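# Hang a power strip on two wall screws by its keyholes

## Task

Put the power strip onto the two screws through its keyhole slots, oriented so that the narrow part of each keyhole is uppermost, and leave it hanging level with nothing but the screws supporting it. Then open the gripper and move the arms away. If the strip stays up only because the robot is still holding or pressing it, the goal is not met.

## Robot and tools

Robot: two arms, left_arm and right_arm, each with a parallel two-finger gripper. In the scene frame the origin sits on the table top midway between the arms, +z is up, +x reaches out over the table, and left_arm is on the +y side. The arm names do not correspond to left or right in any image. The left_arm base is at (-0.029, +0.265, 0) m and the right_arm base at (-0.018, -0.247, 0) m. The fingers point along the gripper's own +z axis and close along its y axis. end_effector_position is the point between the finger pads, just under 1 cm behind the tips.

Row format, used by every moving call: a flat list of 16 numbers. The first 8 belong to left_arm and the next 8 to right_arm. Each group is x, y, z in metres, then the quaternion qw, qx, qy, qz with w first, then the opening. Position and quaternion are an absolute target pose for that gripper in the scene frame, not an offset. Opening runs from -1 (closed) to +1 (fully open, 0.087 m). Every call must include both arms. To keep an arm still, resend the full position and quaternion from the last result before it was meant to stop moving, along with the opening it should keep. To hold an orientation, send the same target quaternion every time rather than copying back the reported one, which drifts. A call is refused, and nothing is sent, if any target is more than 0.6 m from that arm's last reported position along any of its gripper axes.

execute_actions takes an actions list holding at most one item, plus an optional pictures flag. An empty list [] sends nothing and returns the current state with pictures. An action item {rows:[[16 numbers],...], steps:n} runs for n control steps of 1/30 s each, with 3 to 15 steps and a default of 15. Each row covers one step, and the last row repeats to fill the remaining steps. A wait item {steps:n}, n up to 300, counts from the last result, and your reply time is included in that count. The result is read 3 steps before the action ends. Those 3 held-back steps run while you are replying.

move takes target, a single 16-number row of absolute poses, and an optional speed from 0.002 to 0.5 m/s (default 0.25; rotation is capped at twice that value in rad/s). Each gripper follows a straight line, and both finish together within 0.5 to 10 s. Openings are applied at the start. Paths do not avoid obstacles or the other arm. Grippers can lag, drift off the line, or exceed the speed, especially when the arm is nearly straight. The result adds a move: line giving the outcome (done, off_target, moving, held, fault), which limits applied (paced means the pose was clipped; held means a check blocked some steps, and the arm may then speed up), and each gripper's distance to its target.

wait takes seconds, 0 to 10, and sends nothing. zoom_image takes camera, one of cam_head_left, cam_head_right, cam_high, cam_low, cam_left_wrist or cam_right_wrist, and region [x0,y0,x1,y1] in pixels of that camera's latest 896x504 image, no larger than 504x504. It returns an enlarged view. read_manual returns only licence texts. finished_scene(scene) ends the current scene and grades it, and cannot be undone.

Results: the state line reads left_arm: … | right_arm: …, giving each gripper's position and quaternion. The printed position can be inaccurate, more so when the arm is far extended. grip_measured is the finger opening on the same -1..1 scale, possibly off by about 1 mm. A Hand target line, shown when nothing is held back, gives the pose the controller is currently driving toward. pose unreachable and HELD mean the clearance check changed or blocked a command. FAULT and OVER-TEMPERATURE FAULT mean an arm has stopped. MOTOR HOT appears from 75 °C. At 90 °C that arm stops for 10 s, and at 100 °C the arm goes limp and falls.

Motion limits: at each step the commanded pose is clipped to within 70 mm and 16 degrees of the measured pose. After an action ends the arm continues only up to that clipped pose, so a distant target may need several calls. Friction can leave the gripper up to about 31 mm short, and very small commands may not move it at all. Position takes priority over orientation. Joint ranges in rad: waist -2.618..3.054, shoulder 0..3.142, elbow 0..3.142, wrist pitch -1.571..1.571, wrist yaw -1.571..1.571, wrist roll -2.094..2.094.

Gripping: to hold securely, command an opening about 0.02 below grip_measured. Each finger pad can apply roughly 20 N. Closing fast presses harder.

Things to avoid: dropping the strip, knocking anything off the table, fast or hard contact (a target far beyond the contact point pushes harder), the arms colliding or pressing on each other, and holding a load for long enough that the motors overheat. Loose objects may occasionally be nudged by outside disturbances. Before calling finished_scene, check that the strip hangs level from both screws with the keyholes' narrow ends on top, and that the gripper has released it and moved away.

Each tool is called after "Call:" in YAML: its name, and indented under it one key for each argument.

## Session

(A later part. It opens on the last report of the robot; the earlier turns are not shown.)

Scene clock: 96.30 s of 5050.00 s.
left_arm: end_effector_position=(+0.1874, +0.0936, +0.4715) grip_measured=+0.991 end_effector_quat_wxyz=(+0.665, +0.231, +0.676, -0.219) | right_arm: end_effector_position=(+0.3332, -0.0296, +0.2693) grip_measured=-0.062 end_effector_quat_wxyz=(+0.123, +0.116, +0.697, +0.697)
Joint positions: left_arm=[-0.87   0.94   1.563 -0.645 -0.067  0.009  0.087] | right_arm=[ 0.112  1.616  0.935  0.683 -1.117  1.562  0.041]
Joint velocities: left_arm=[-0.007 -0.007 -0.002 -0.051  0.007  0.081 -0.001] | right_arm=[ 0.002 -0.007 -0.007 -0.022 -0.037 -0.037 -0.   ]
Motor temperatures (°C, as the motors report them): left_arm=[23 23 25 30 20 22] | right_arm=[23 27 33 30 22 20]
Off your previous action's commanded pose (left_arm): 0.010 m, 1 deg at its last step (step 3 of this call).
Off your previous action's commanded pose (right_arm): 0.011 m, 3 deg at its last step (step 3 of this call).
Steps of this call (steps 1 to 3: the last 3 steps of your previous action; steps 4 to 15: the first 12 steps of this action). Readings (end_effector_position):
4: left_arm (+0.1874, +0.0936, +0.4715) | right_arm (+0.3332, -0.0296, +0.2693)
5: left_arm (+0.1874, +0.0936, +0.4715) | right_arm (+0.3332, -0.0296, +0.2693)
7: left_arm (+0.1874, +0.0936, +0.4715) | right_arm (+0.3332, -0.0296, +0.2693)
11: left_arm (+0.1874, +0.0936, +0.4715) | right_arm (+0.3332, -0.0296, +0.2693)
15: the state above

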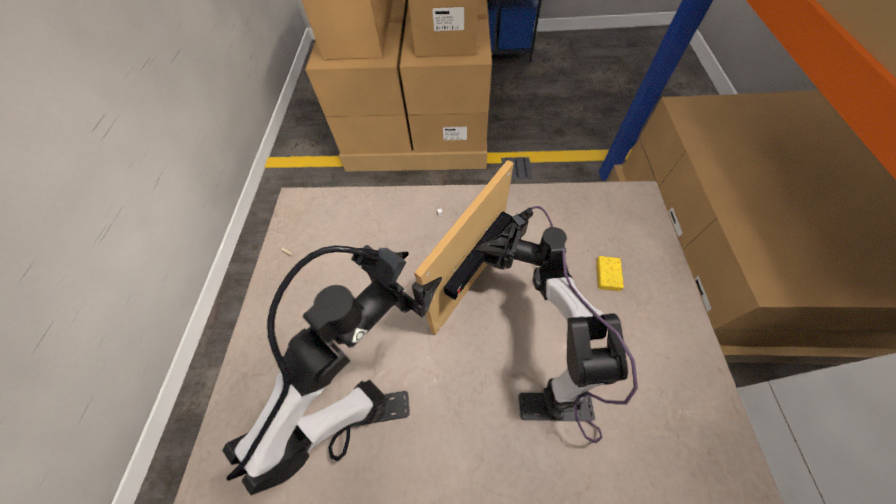

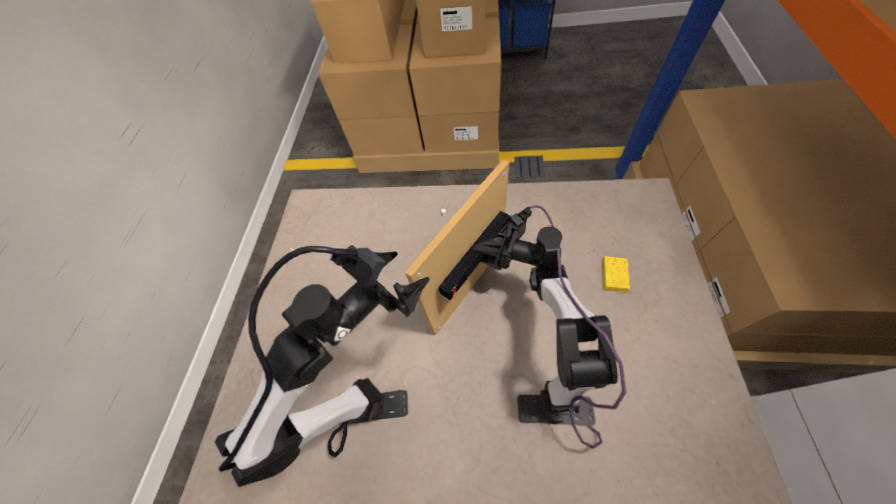

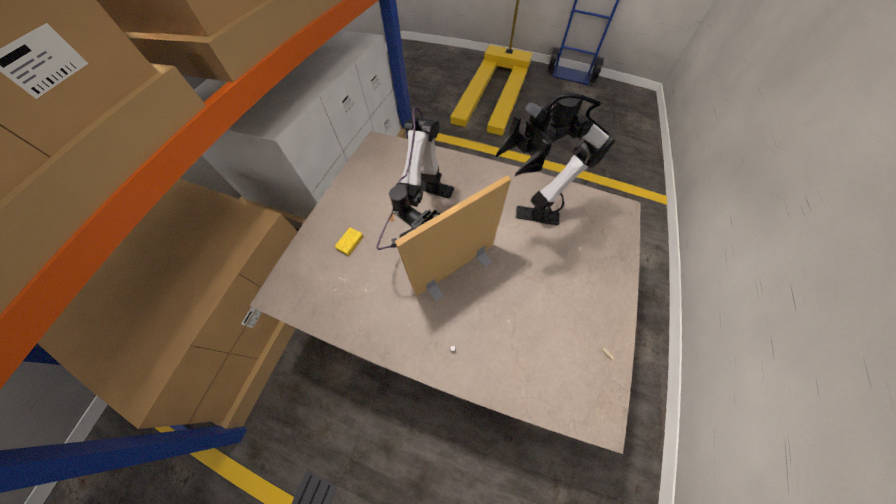

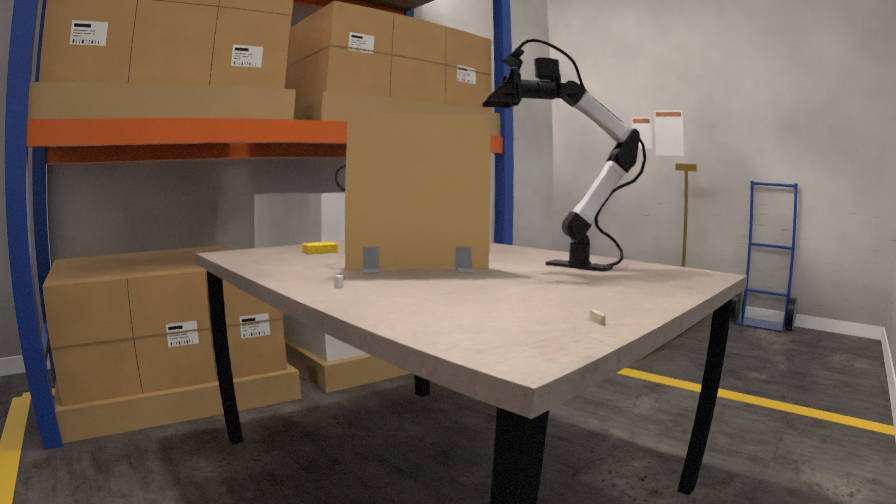

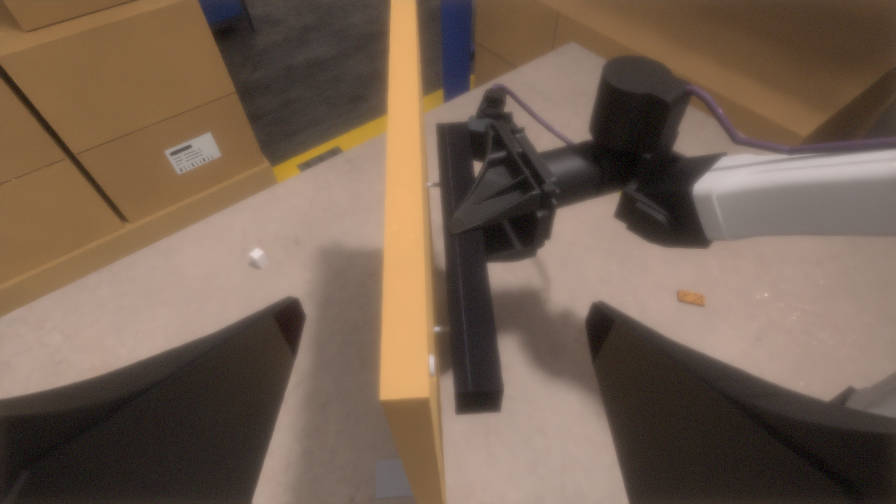

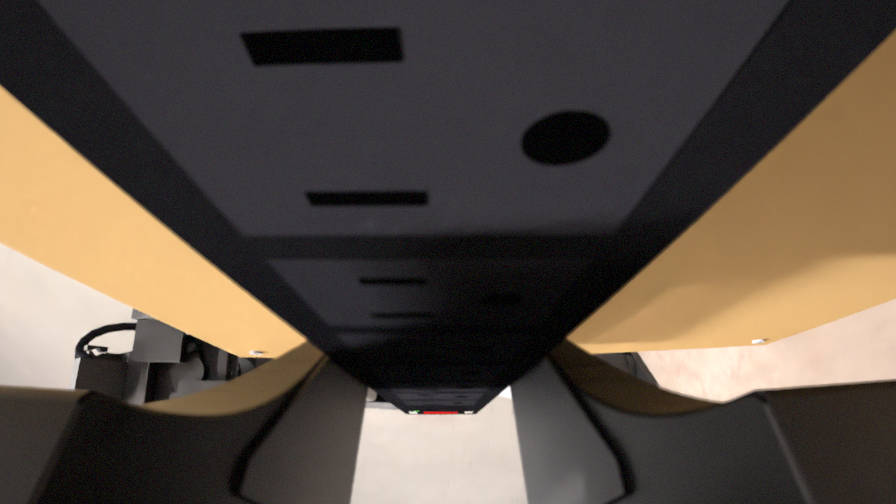

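Call:
execute_actions:
  actions:
    - {"rows":[[0.19,0.09,0.48,0.671,0.224,0.671,-0.224,1,0.336,-0.027,0.272,0.11,0.13,0.685,0.708,-0.3]],"steps":15}

Call:
execute_actions:
  actions:
    - {"rows":[[0.19,0.09,0.48,0.671,0.224,0.671,-0.224,1,0.336,-0.027,0.266,0.095,0.145,0.683,0.71,-0.3]],"steps":15}
  pictures: true

Scene clock: 96.80 s of 5050.00 s.
left_arm: end_effector_position=(+0.1874, +0.0936, +0.4715) grip_measured=+0.991 end_effector_quat_wxyz=(+0.665, +0.231, +0.676, -0.219) | right_arm: end_effector_position=(+0.3331, -0.0297, +0.2693) grip_measured=-0.062 end_effector_quat_wxyz=(+0.117, +0.113, +0.695, +0.701)
Joint positions: left_arm=[-0.87   0.94   1.563 -0.645 -0.067  0.009  0.087] | right_arm=[ 0.11   1.629  0.935  0.715 -1.13   1.586  0.041]
Joint velocities: left_arm=[-0.002 -0.002 -0.012  0.007  0.007 -0.066 -0.001] | right_arm=[-0.037 -0.012 -0.002 -0.022  0.037  0.066  0.   ]
Motor temperatures (°C, as the motors report them): left_arm=[23 23 25 30 20 22] | right_arm=[23 27 33 30 22 20]
Off your previous action's commanded pose (left_arm): 0.010 m, 1 deg at its last step (step 3 of this call).
Off your previous action's commanded pose (right_arm): 0.022 m, 3 deg at its last step (step 3 of this call).
Steps of this call (steps 1 to 3: the last 3 steps of your previous action; steps 4 to 15: the first 12 steps of this action). Readings (end_effector_position):
4: left_arm (+0.1874, +0.0936, +0.4715) | right_arm (+0.3333, -0.0298, +0.2693)
5: left_arm (+0.1874, +0.0936, +0.4715) | right_arm (+0.3332, -0.0297, +0.2692)
7: left_arm (+0.1874, +0.0936, +0.4715) | right_arm (+0.3332, -0.0297, +0.2692)
11: left_arm (+0.1874, +0.0936, +0.4715) | right_arm (+0.3332, -0.0297, +0.2693)
15: the state above

Scene clock: 97.30 s of 5050.00 s.
left_arm: end_effector_position=(+0.1874, +0.0936, +0.4715) grip_measured=+0.991 end_effector_quat_wxyz=(+0.665, +0.231, +0.676, -0.219) | right_arm: end_effector_position=(+0.3330, -0.0297, +0.2690) grip_measured=-0.062 end_effector_quat_wxyz=(+0.115, +0.115, +0.691, +0.705)
Joint positions: left_arm=[-0.87   0.94   1.563 -0.645 -0.067  0.009  0.087] | right_arm=[ 0.11   1.638  0.924  0.76  -1.13   1.617  0.041]
Joint velocities: left_arm=[ 0.002 -0.007  0.002  0.037  0.081 -0.007  0.001] | right_arm=[-0.007  0.012 -0.012 -0.007  0.007  0.022 -0.001]
Motor temperatures (°C, as the motors report them): left_arm=[23 23 25 30 20 22] | right_arm=[23 27 33 30 22 20]
Off your previous action's commanded pose (left_arm): 0.010 m, 1 deg at its last step (step 3 of this call).
Off your previous action's commanded pose (right_arm): 0.005 m, 2 deg at its last step (step 3 of this call).
Steps of this call (steps 1 to 3: the last 3 steps of your previous action; steps 4 to 15: the first 12 steps of this action). Readings (end_effector_position):
4: left_arm (+0.1874, +0.0936, +0.4715) | right_arm (+0.3331, -0.0297, +0.2690)
5: left_arm (+0.1874, +0.0936, +0.4715) | right_arm (+0.3330, -0.0297, +0.2690)
7: left_arm (+0.1874, +0.0936, +0.4715) | right_arm (+0.3331, -0.0297, +0.2691)
11: left_arm (+0.1874, +0.0936, +0.4715) | right_arm (+0.3330, -0.0297, +0.2690)
15: the state above

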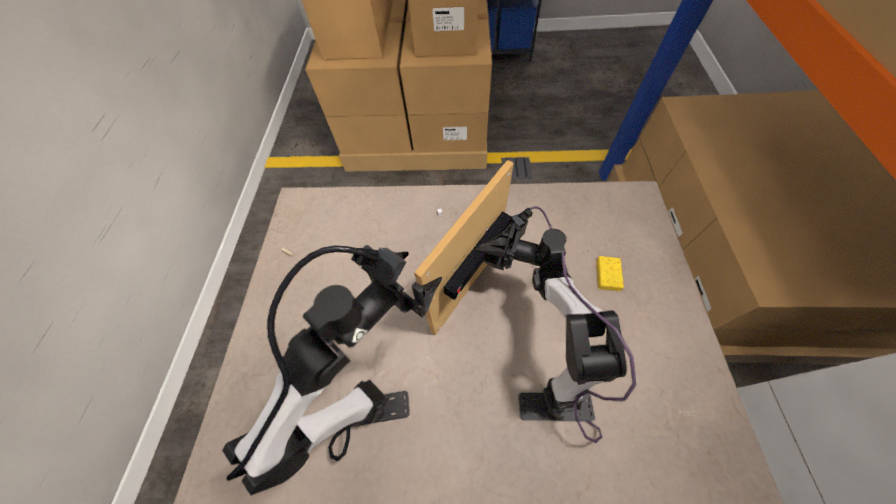

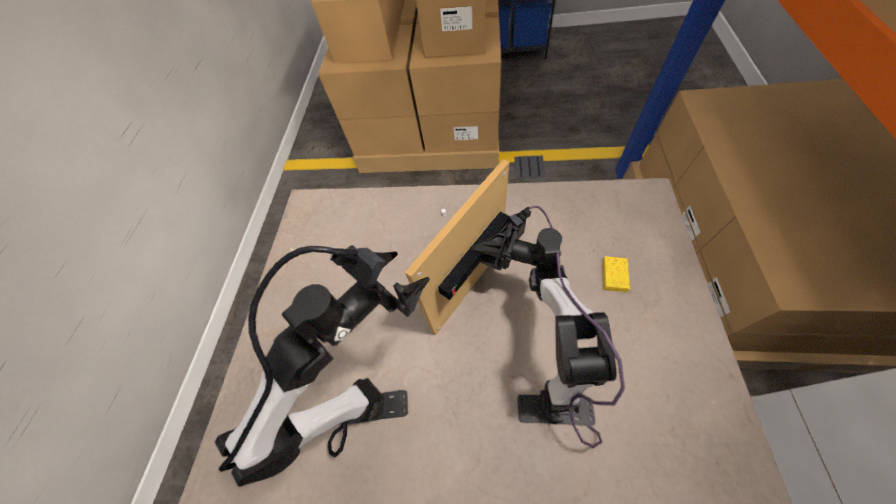

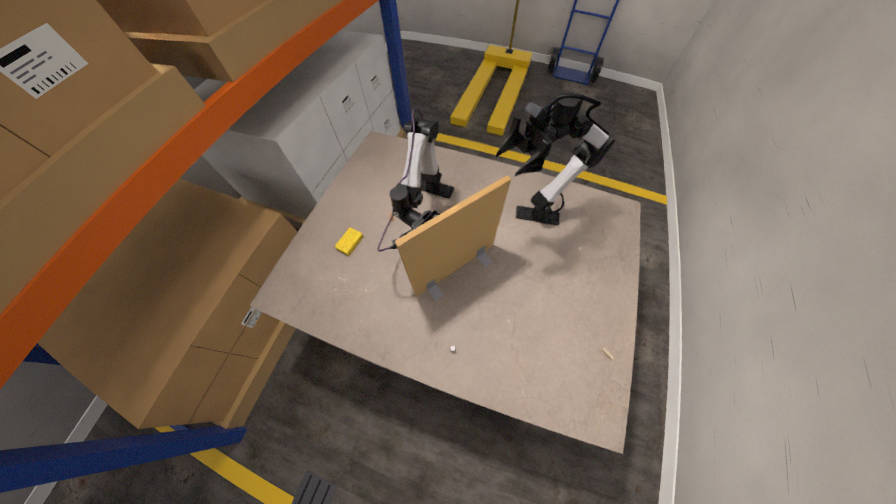

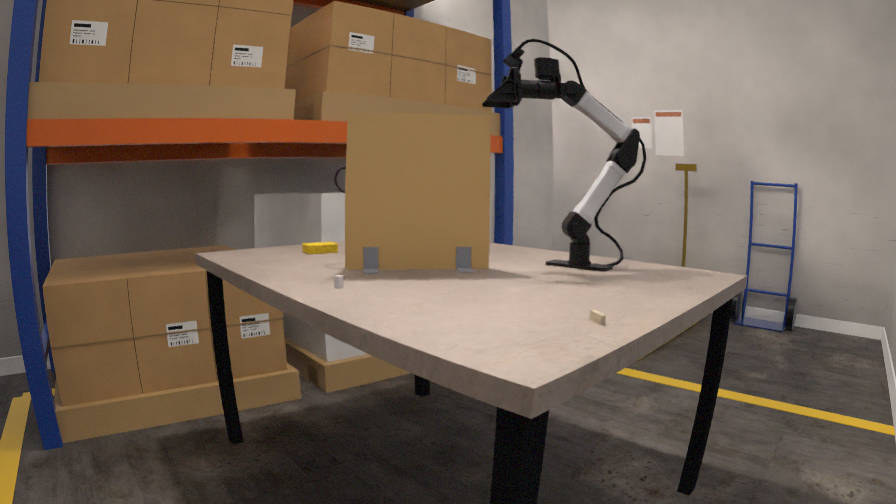

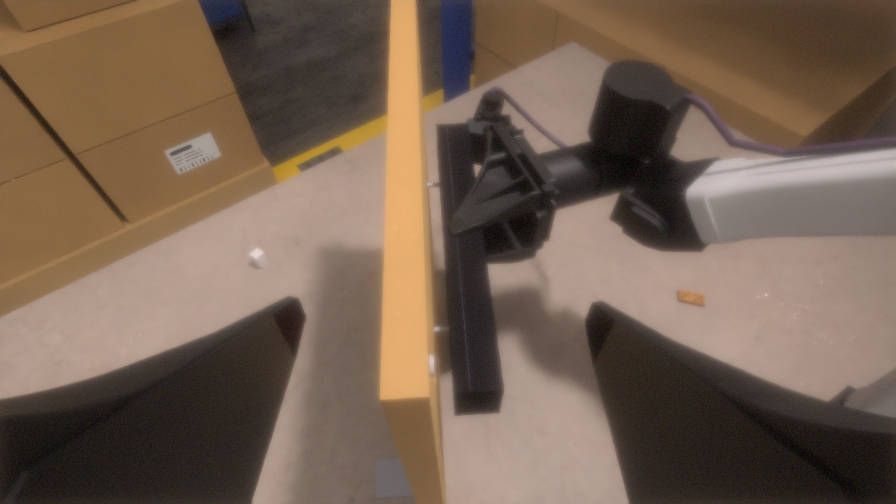

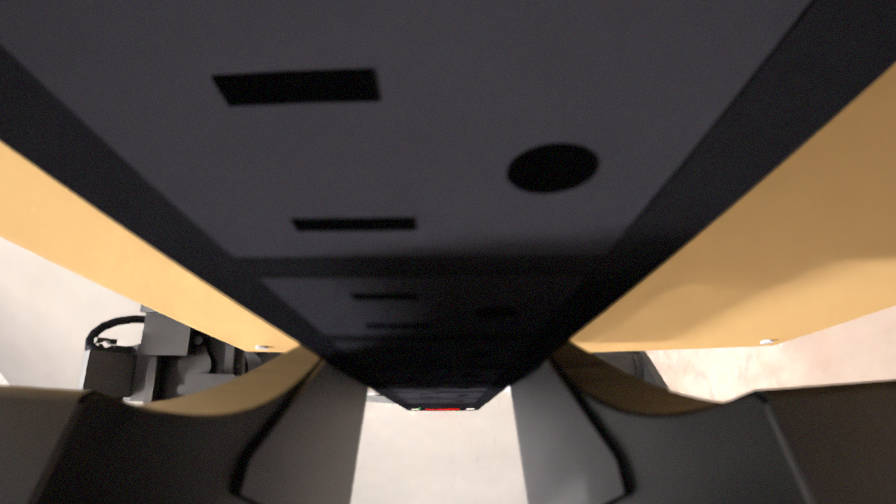

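Call:
execute_actions:
  actions:
    - {"rows":[[0.19,0.09,0.48,0.671,0.224,0.671,-0.224,1,0.333,-0.032,0.272,0.13,0.155,0.68,0.705,-0.3]],"steps":15}
  pictures: true

Scene clock: 97.80 s of 5050.00 s.
left_arm: end_effector_position=(+0.1874, +0.0936, +0.4715) grip_measured=+0.991 end_effector_quat_wxyz=(+0.665, +0.231, +0.676, -0.219) | right_arm: end_effector_position=(+0.3309, -0.0320, +0.2520) grip_measured=-0.062 end_effector_quat_wxyz=(+0.102, +0.162, +0.693, +0.695)
Joint positions: left_arm=[-0.87   0.94   1.563 -0.645 -0.067  0.009  0.087] | right_arm=[ 0.11   1.614  0.859  0.725 -1.082  1.628  0.041]
Joint velocities: left_arm=[-0.002 -0.017  0.007 -0.037 -0.066 -0.007  0.001] | right_arm=[-0.012 -0.002 -0.007  0.051 -0.037 -0.007  0.   ]
Motor temperatures (°C, as the motors report them): left_arm=[23 23 25 30 20 22] | right_arm=[23 27 33 30 22 20]
Off your previous action's commanded pose (left_arm): 0.010 m, 1 deg at its last step (step 3 of this call).
Off your previous action's commanded pose (right_arm): 0.005 m, 4 deg at its last step (step 3 of this call).
Steps of this call (steps 1 to 3: the last 3 steps of your previous action; steps 4 to 15: the first 12 steps of this action). Readings (end_effector_position):
4: left_arm (+0.1874, +0.0936, +0.4715) | right_arm (+0.3329, -0.0300, +0.2686)
5: left_arm (+0.1874, +0.0936, +0.4715) | right_arm (+0.3324, -0.0305, +0.2683)
7: left_arm (+0.1874, +0.0936, +0.4715) | right_arm (+0.3315, -0.0312, +0.2657)
11: left_arm (+0.1874, +0.0936, +0.4715) | right_arm (+0.3312, -0.0319, +0.2543)
15: the state above

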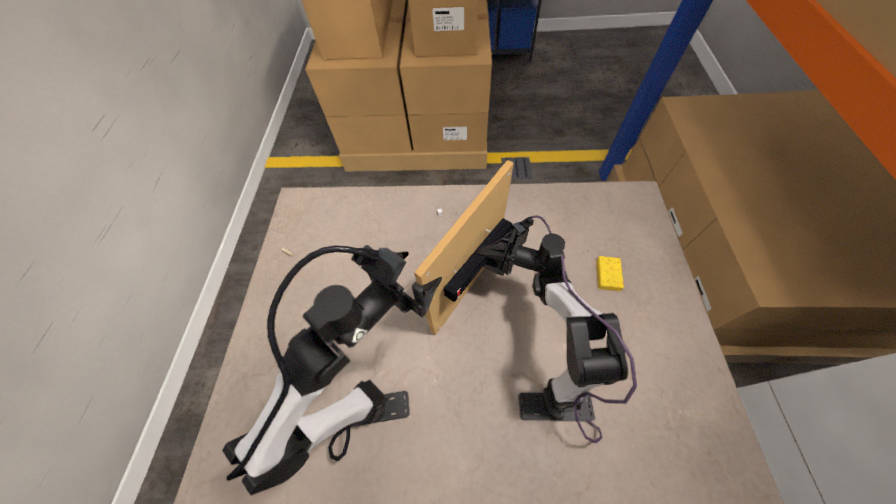

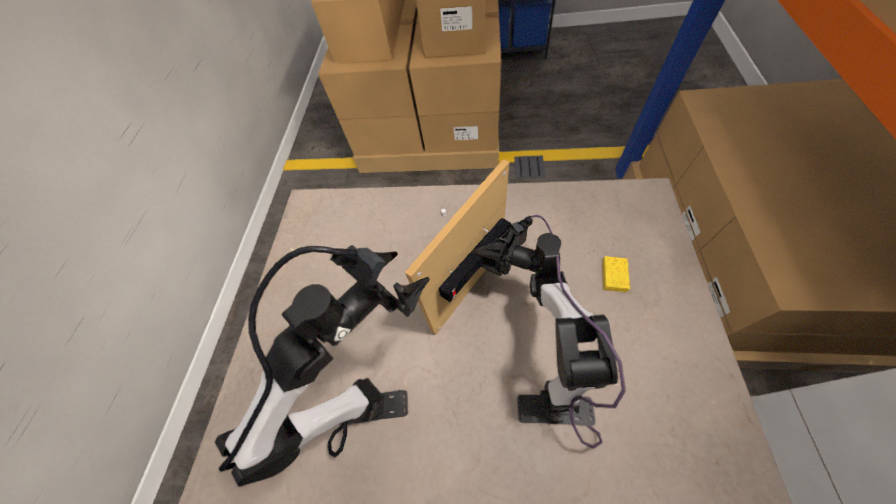

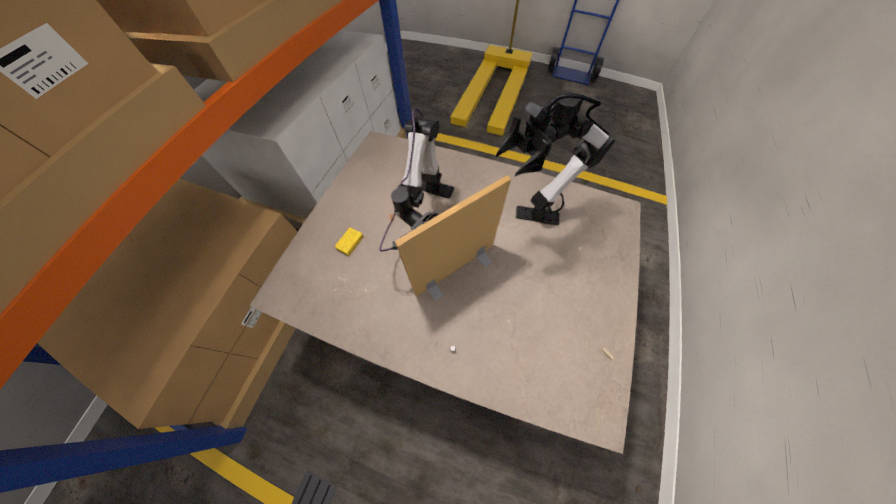

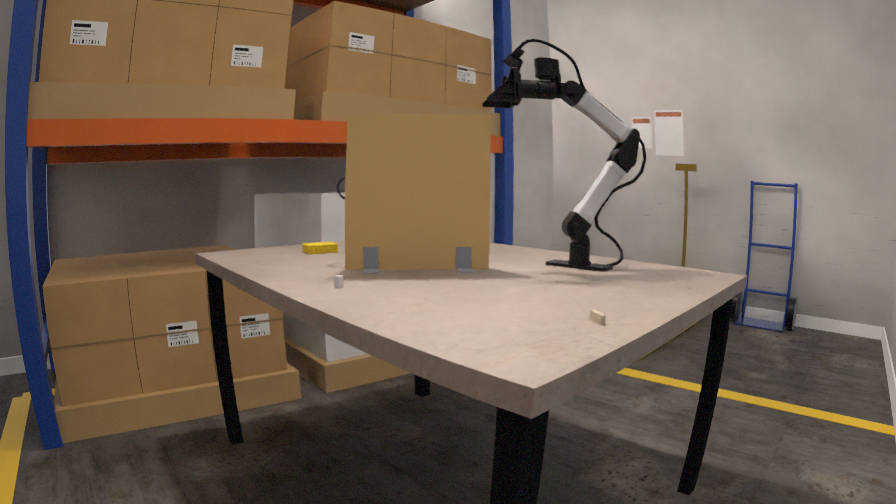

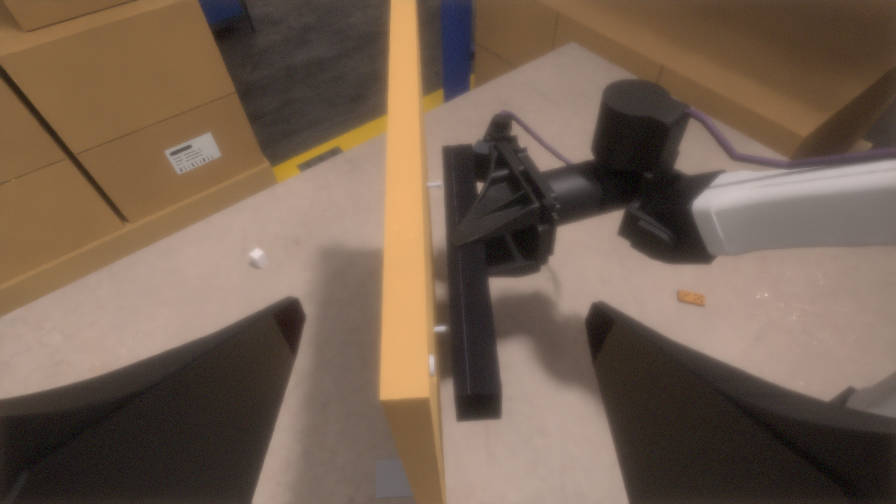

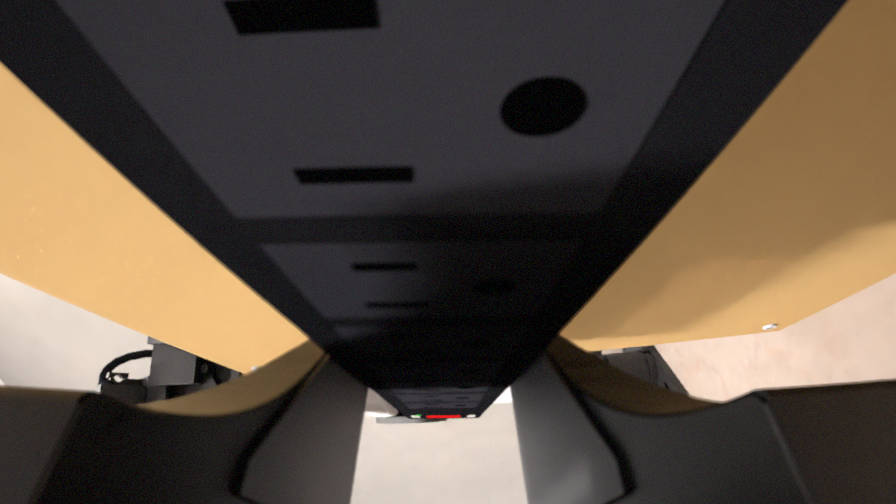

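Call:
execute_actions:
  actions:
    - {"rows":[[0.19,0.09,0.48,0.671,0.224,0.671,-0.224,1,0.331,-0.040,0.306,0.145,0.105,0.678,0.712,-0.3]],"steps":15}

Call:
execute_actions:
  actions:
    - {"rows":[[0.19,0.09,0.48,0.671,0.224,0.671,-0.224,1,0.337,-0.027,0.304,0.145,0.105,0.678,0.712,-0.3]],"steps":15}

Call:
execute_actions:
  actions:
    - {"rows":[[0.19,0.09,0.48,0.671,0.224,0.671,-0.224,1,0.336,-0.027,0.286,0.13,0.117,0.684,0.708,-0.3]],"steps":15}

Call:
execute_actions:
  actions:
    - {"rows":[[0.19,0.09,0.48,0.671,0.224,0.671,-0.224,1,0.336,-0.027,0.279,0.125,0.122,0.686,0.706,-0.3]],"steps":15}
  pictures: true

Scene clock: 98.30 s of 5050.00 s.
left_arm: end_effector_position=(+0.1874, +0.0936, +0.4715) grip_measured=+0.991 end_effector_quat_wxyz=(+0.665, +0.231, +0.676, -0.219) | right_arm: end_effector_position=(+0.3329, -0.0373, +0.2707) grip_measured=-0.062 end_effector_quat_wxyz=(+0.111, +0.144, +0.692, +0.699)
Joint positions: left_arm=[-0.87   0.94   1.563 -0.645 -0.067  0.009  0.087] | right_arm=[ 0.092  1.598  0.91   0.691 -1.112  1.622  0.041]
Joint velocities: left_arm=[ 0.007  0.002 -0.007 -0.022  0.11   0.022  0.001] | right_arm=[-0.007 -0.012  0.002 -0.051 -0.007 -0.11  -0.001]
Motor temperatures (°C, as the motors report them): left_arm=[23 23 25 30 20 22] | right_arm=[23 27 33 30 22 20]
Off your previous action's commanded pose (left_arm): 0.010 m, 1 deg at its last step (step 3 of this call).
Off your previous action's commanded pose (right_arm): 0.020 m, 4 deg at its last step (step 3 of this call).
Steps of this call (steps 1 to 3: the last 3 steps of your previous action; steps 4 to 15: the first 12 steps of this action). Readings (end_effector_position):
4: left_arm (+0.1874, +0.0936, +0.4715) | right_arm (+0.3307, -0.0323, +0.2532)
5: left_arm (+0.1874, +0.0936, +0.4715) | right_arm (+0.3308, -0.0328, +0.2548)
7: left_arm (+0.1874, +0.0936, +0.4715) | right_arm (+0.3322, -0.0351, +0.2609)
11: left_arm (+0.1874, +0.0936, +0.4715) | right_arm (+0.3336, -0.0374, +0.2703)
15: the state above

Scene clock: 98.80 s of 5050.00 s.
left_arm: end_effector_position=(+0.1874, +0.0936, +0.4715) grip_measured=+0.991 end_effector_quat_wxyz=(+0.665, +0.231, +0.676, -0.219) | right_arm: end_effector_position=(+0.3321, -0.0308, +0.2761) grip_measured=-0.062 end_effector_quat_wxyz=(+0.113, +0.135, +0.691, +0.701)
Joint positions: left_arm=[-0.87   0.94   1.563 -0.645 -0.067  0.009  0.087] | right_arm=[ 0.11   1.598  0.927  0.688 -1.104  1.619  0.041]
Joint velocities: left_arm=[-0.012 -0.027 -0.012 -0.007 -0.037 -0.037 -0.   ] | right_arm=[-0.012  0.007 -0.012  0.007 -0.007 -0.081 -0.001]
Motor temperatures (°C, as the motors report them): left_arm=[23 23 25 30 20 22] | right_arm=[23 27 33 30 22 20]
Off your previous action's commanded pose (left_arm): 0.010 m, 1 deg at its last step (step 3 of this call).
Off your previous action's commanded pose (right_arm): 0.036 m, 6 deg at its last step (step 3 of this call).
Steps of this call (steps 1 to 3: the last 3 steps of your previous action; steps 4 to 15: the first 12 steps of this action). Readings (end_effector_position):
4: left_arm (+0.1874, +0.0936, +0.4715) | right_arm (+0.3327, -0.0367, +0.2710)
5: left_arm (+0.1874, +0.0936, +0.4715) | right_arm (+0.3329, -0.0354, +0.2718)
7: left_arm (+0.1874, +0.0936, +0.4715) | right_arm (+0.3327, -0.0326, +0.2741)
11: left_arm (+0.1874, +0.0936, +0.4715) | right_arm (+0.3321, -0.0308, +0.2761)
15: the state above

Scene clock: 99.30 s of 5050.00 s.
left_arm: end_effector_position=(+0.1874, +0.0936, +0.4715) grip_measured=+0.991 end_effector_quat_wxyz=(+0.665, +0.231, +0.676, -0.219) | right_arm: end_effector_position=(+0.3326, -0.0304, +0.2723) grip_measured=-0.062 end_effector_quat_wxyz=(+0.111, +0.132, +0.693, +0.700)
Joint positions: left_arm=[-0.87   0.94   1.563 -0.645 -0.067  0.009  0.087] | right_arm=[ 0.111  1.608  0.927  0.689 -1.11   1.609  0.041]
Joint velocities: left_arm=[ 0.007 -0.022 -0.002 -0.007  0.022 -0.051  0.   ] | right_arm=[ 0.002 -0.002 -0.002 -0.081  0.007 -0.037  0.001]
Motor temperatures (°C, as the motors report them): left_arm=[23 23 26 30 20 22] | right_arm=[23 27 33 30 22 20]
Off your previous action's commanded pose (left_arm): 0.010 m, 1 deg at its last step (step 3 of this call).
Off your previous action's commanded pose (right_arm): 0.029 m, 5 deg at its last step (step 3 of this call).
Steps of this call (steps 1 to 3: the last 3 steps of your previous action; steps 4 to 15: the first 12 steps of this action). Readings (end_effector_position):
4: left_arm (+0.1874, +0.0936, +0.4715) | right_arm (+0.3322, -0.0308, +0.2754)
5: left_arm (+0.1874, +0.0936, +0.4715) | right_arm (+0.3323, -0.0307, +0.2747)
7: left_arm (+0.1874, +0.0936, +0.4715) | right_arm (+0.3327, -0.0305, +0.2724)
11: left_arm (+0.1874, +0.0936, +0.4715) | right_arm (+0.3326, -0.0304, +0.2723)
15: the state above

Scene clock: 99.80 s of 5050.00 s.
left_arm: end_effector_position=(+0.1874, +0.0936, +0.4715) grip_measured=+0.991 end_effector_quat_wxyz=(+0.665, +0.231, +0.676, -0.219) | right_arm: end_effector_position=(+0.3327, -0.0301, +0.2711) grip_measured=-0.062 end_effector_quat_wxyz=(+0.114, +0.128, +0.694, +0.699)
Joint positions: left_arm=[-0.87   0.94   1.563 -0.645 -0.067  0.009  0.087] | right_arm=[ 0.111  1.612  0.927  0.695 -1.113  1.601  0.041]
Joint velocities: left_arm=[ 0.002  0.002  0.017 -0.051  0.066 -0.022 -0.001] | right_arm=[ 0.002  0.007 -0.007  0.095  0.051 -0.022  0.001]
Motor temperatures (°C, as the motors report them): left_arm=[23 23 26 30 20 22] | right_arm=[23 27 33 30 22 20]
Off your previous action's commanded pose (left_arm): 0.010 m, 1 deg at its last step (step 3 of this call).
Off your previous action's commanded pose (right_arm): 0.015 m, 3 deg at its last step (step 3 of this call).
Steps of this call (steps 1 to 3: the last 3 steps of your previous action; steps 4 to 15: the first 12 steps of this action). Readings (end_effector_position):
4: left_arm (+0.1874, +0.0936, +0.4715) | right_arm (+0.3327, -0.0303, +0.2719)
5: left_arm (+0.1874, +0.0936, +0.4715) | right_arm (+0.3327, -0.0303, +0.2717)
7: left_arm (+0.1874, +0.0936, +0.4715) | right_arm (+0.3327, -0.0302, +0.2715)
11: left_arm (+0.1874, +0.0936, +0.4715) | right_arm (+0.3327, -0.0301, +0.2713)
15: the state above

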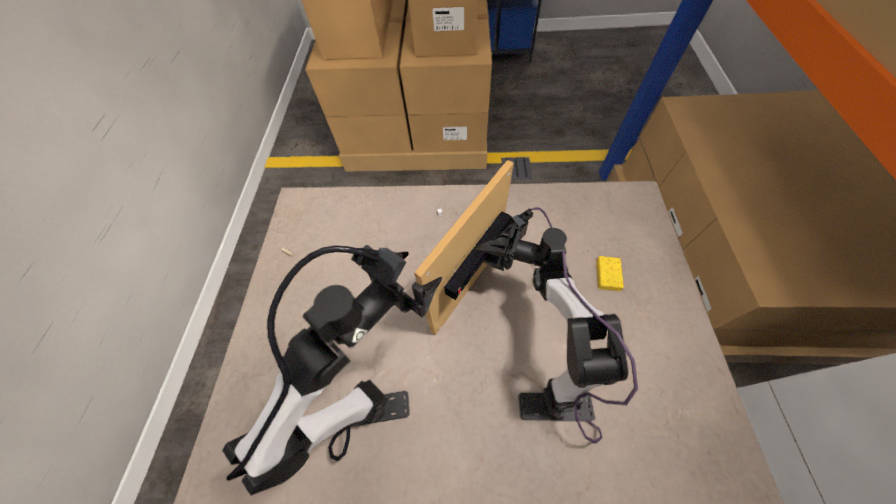

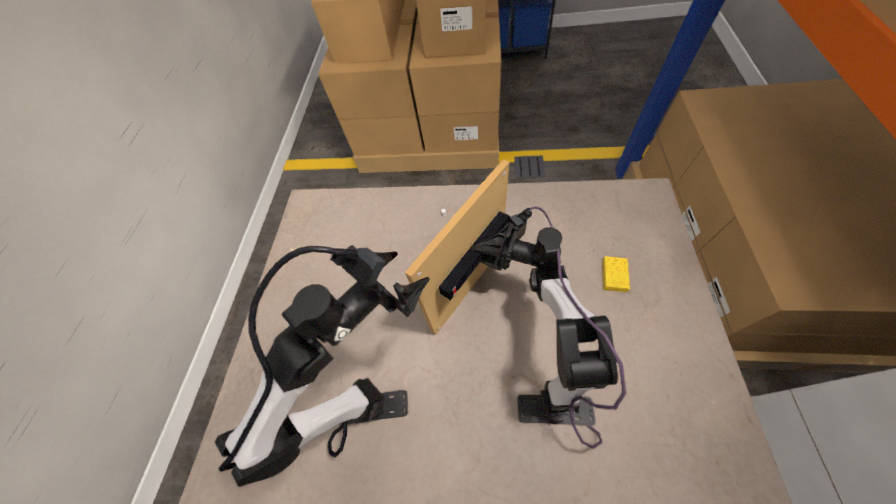

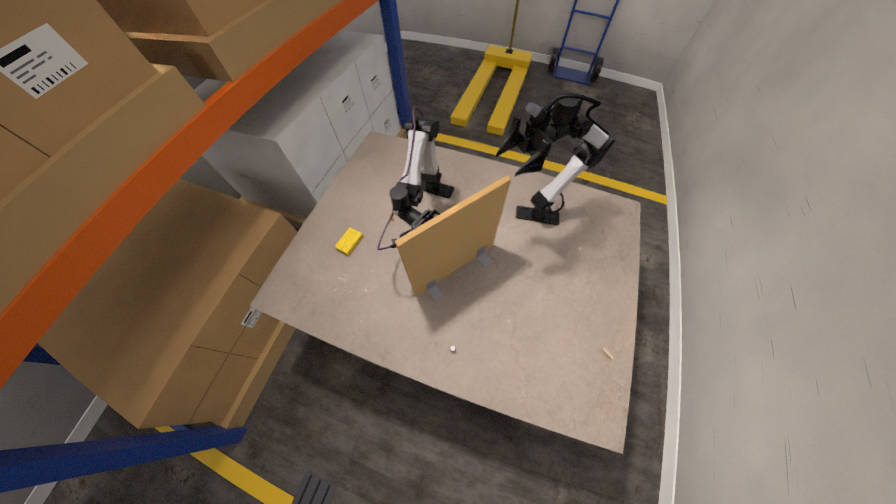

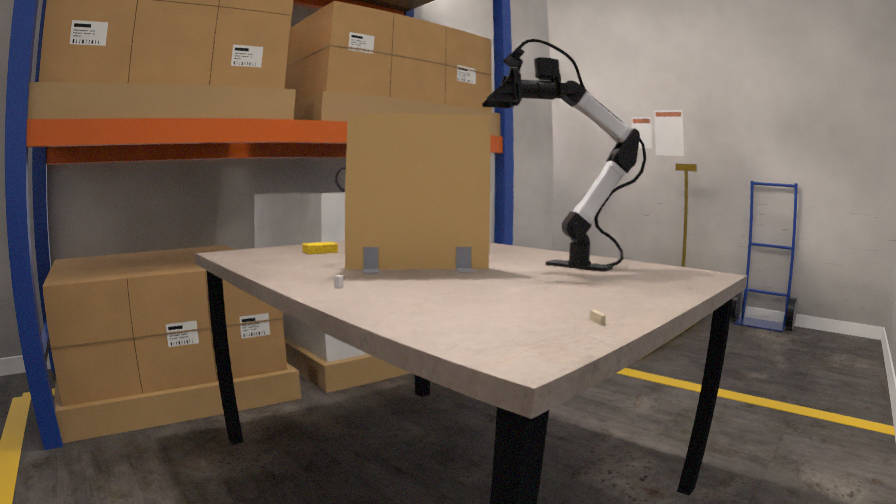

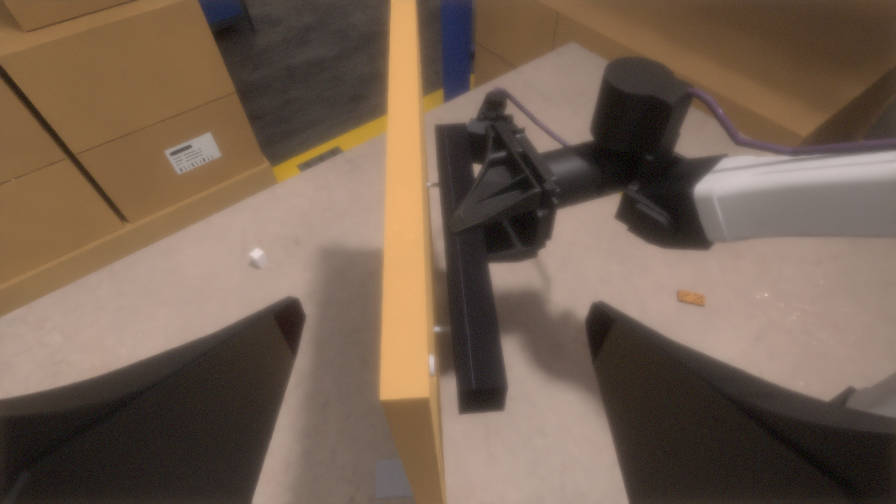

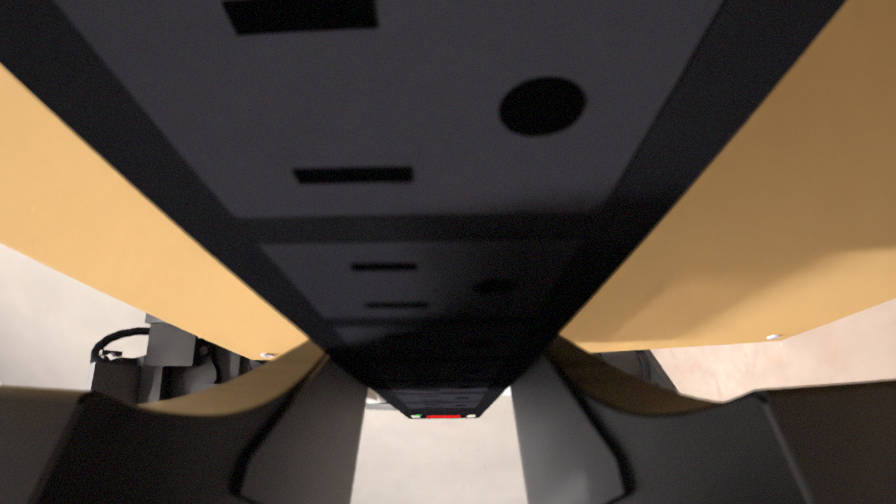

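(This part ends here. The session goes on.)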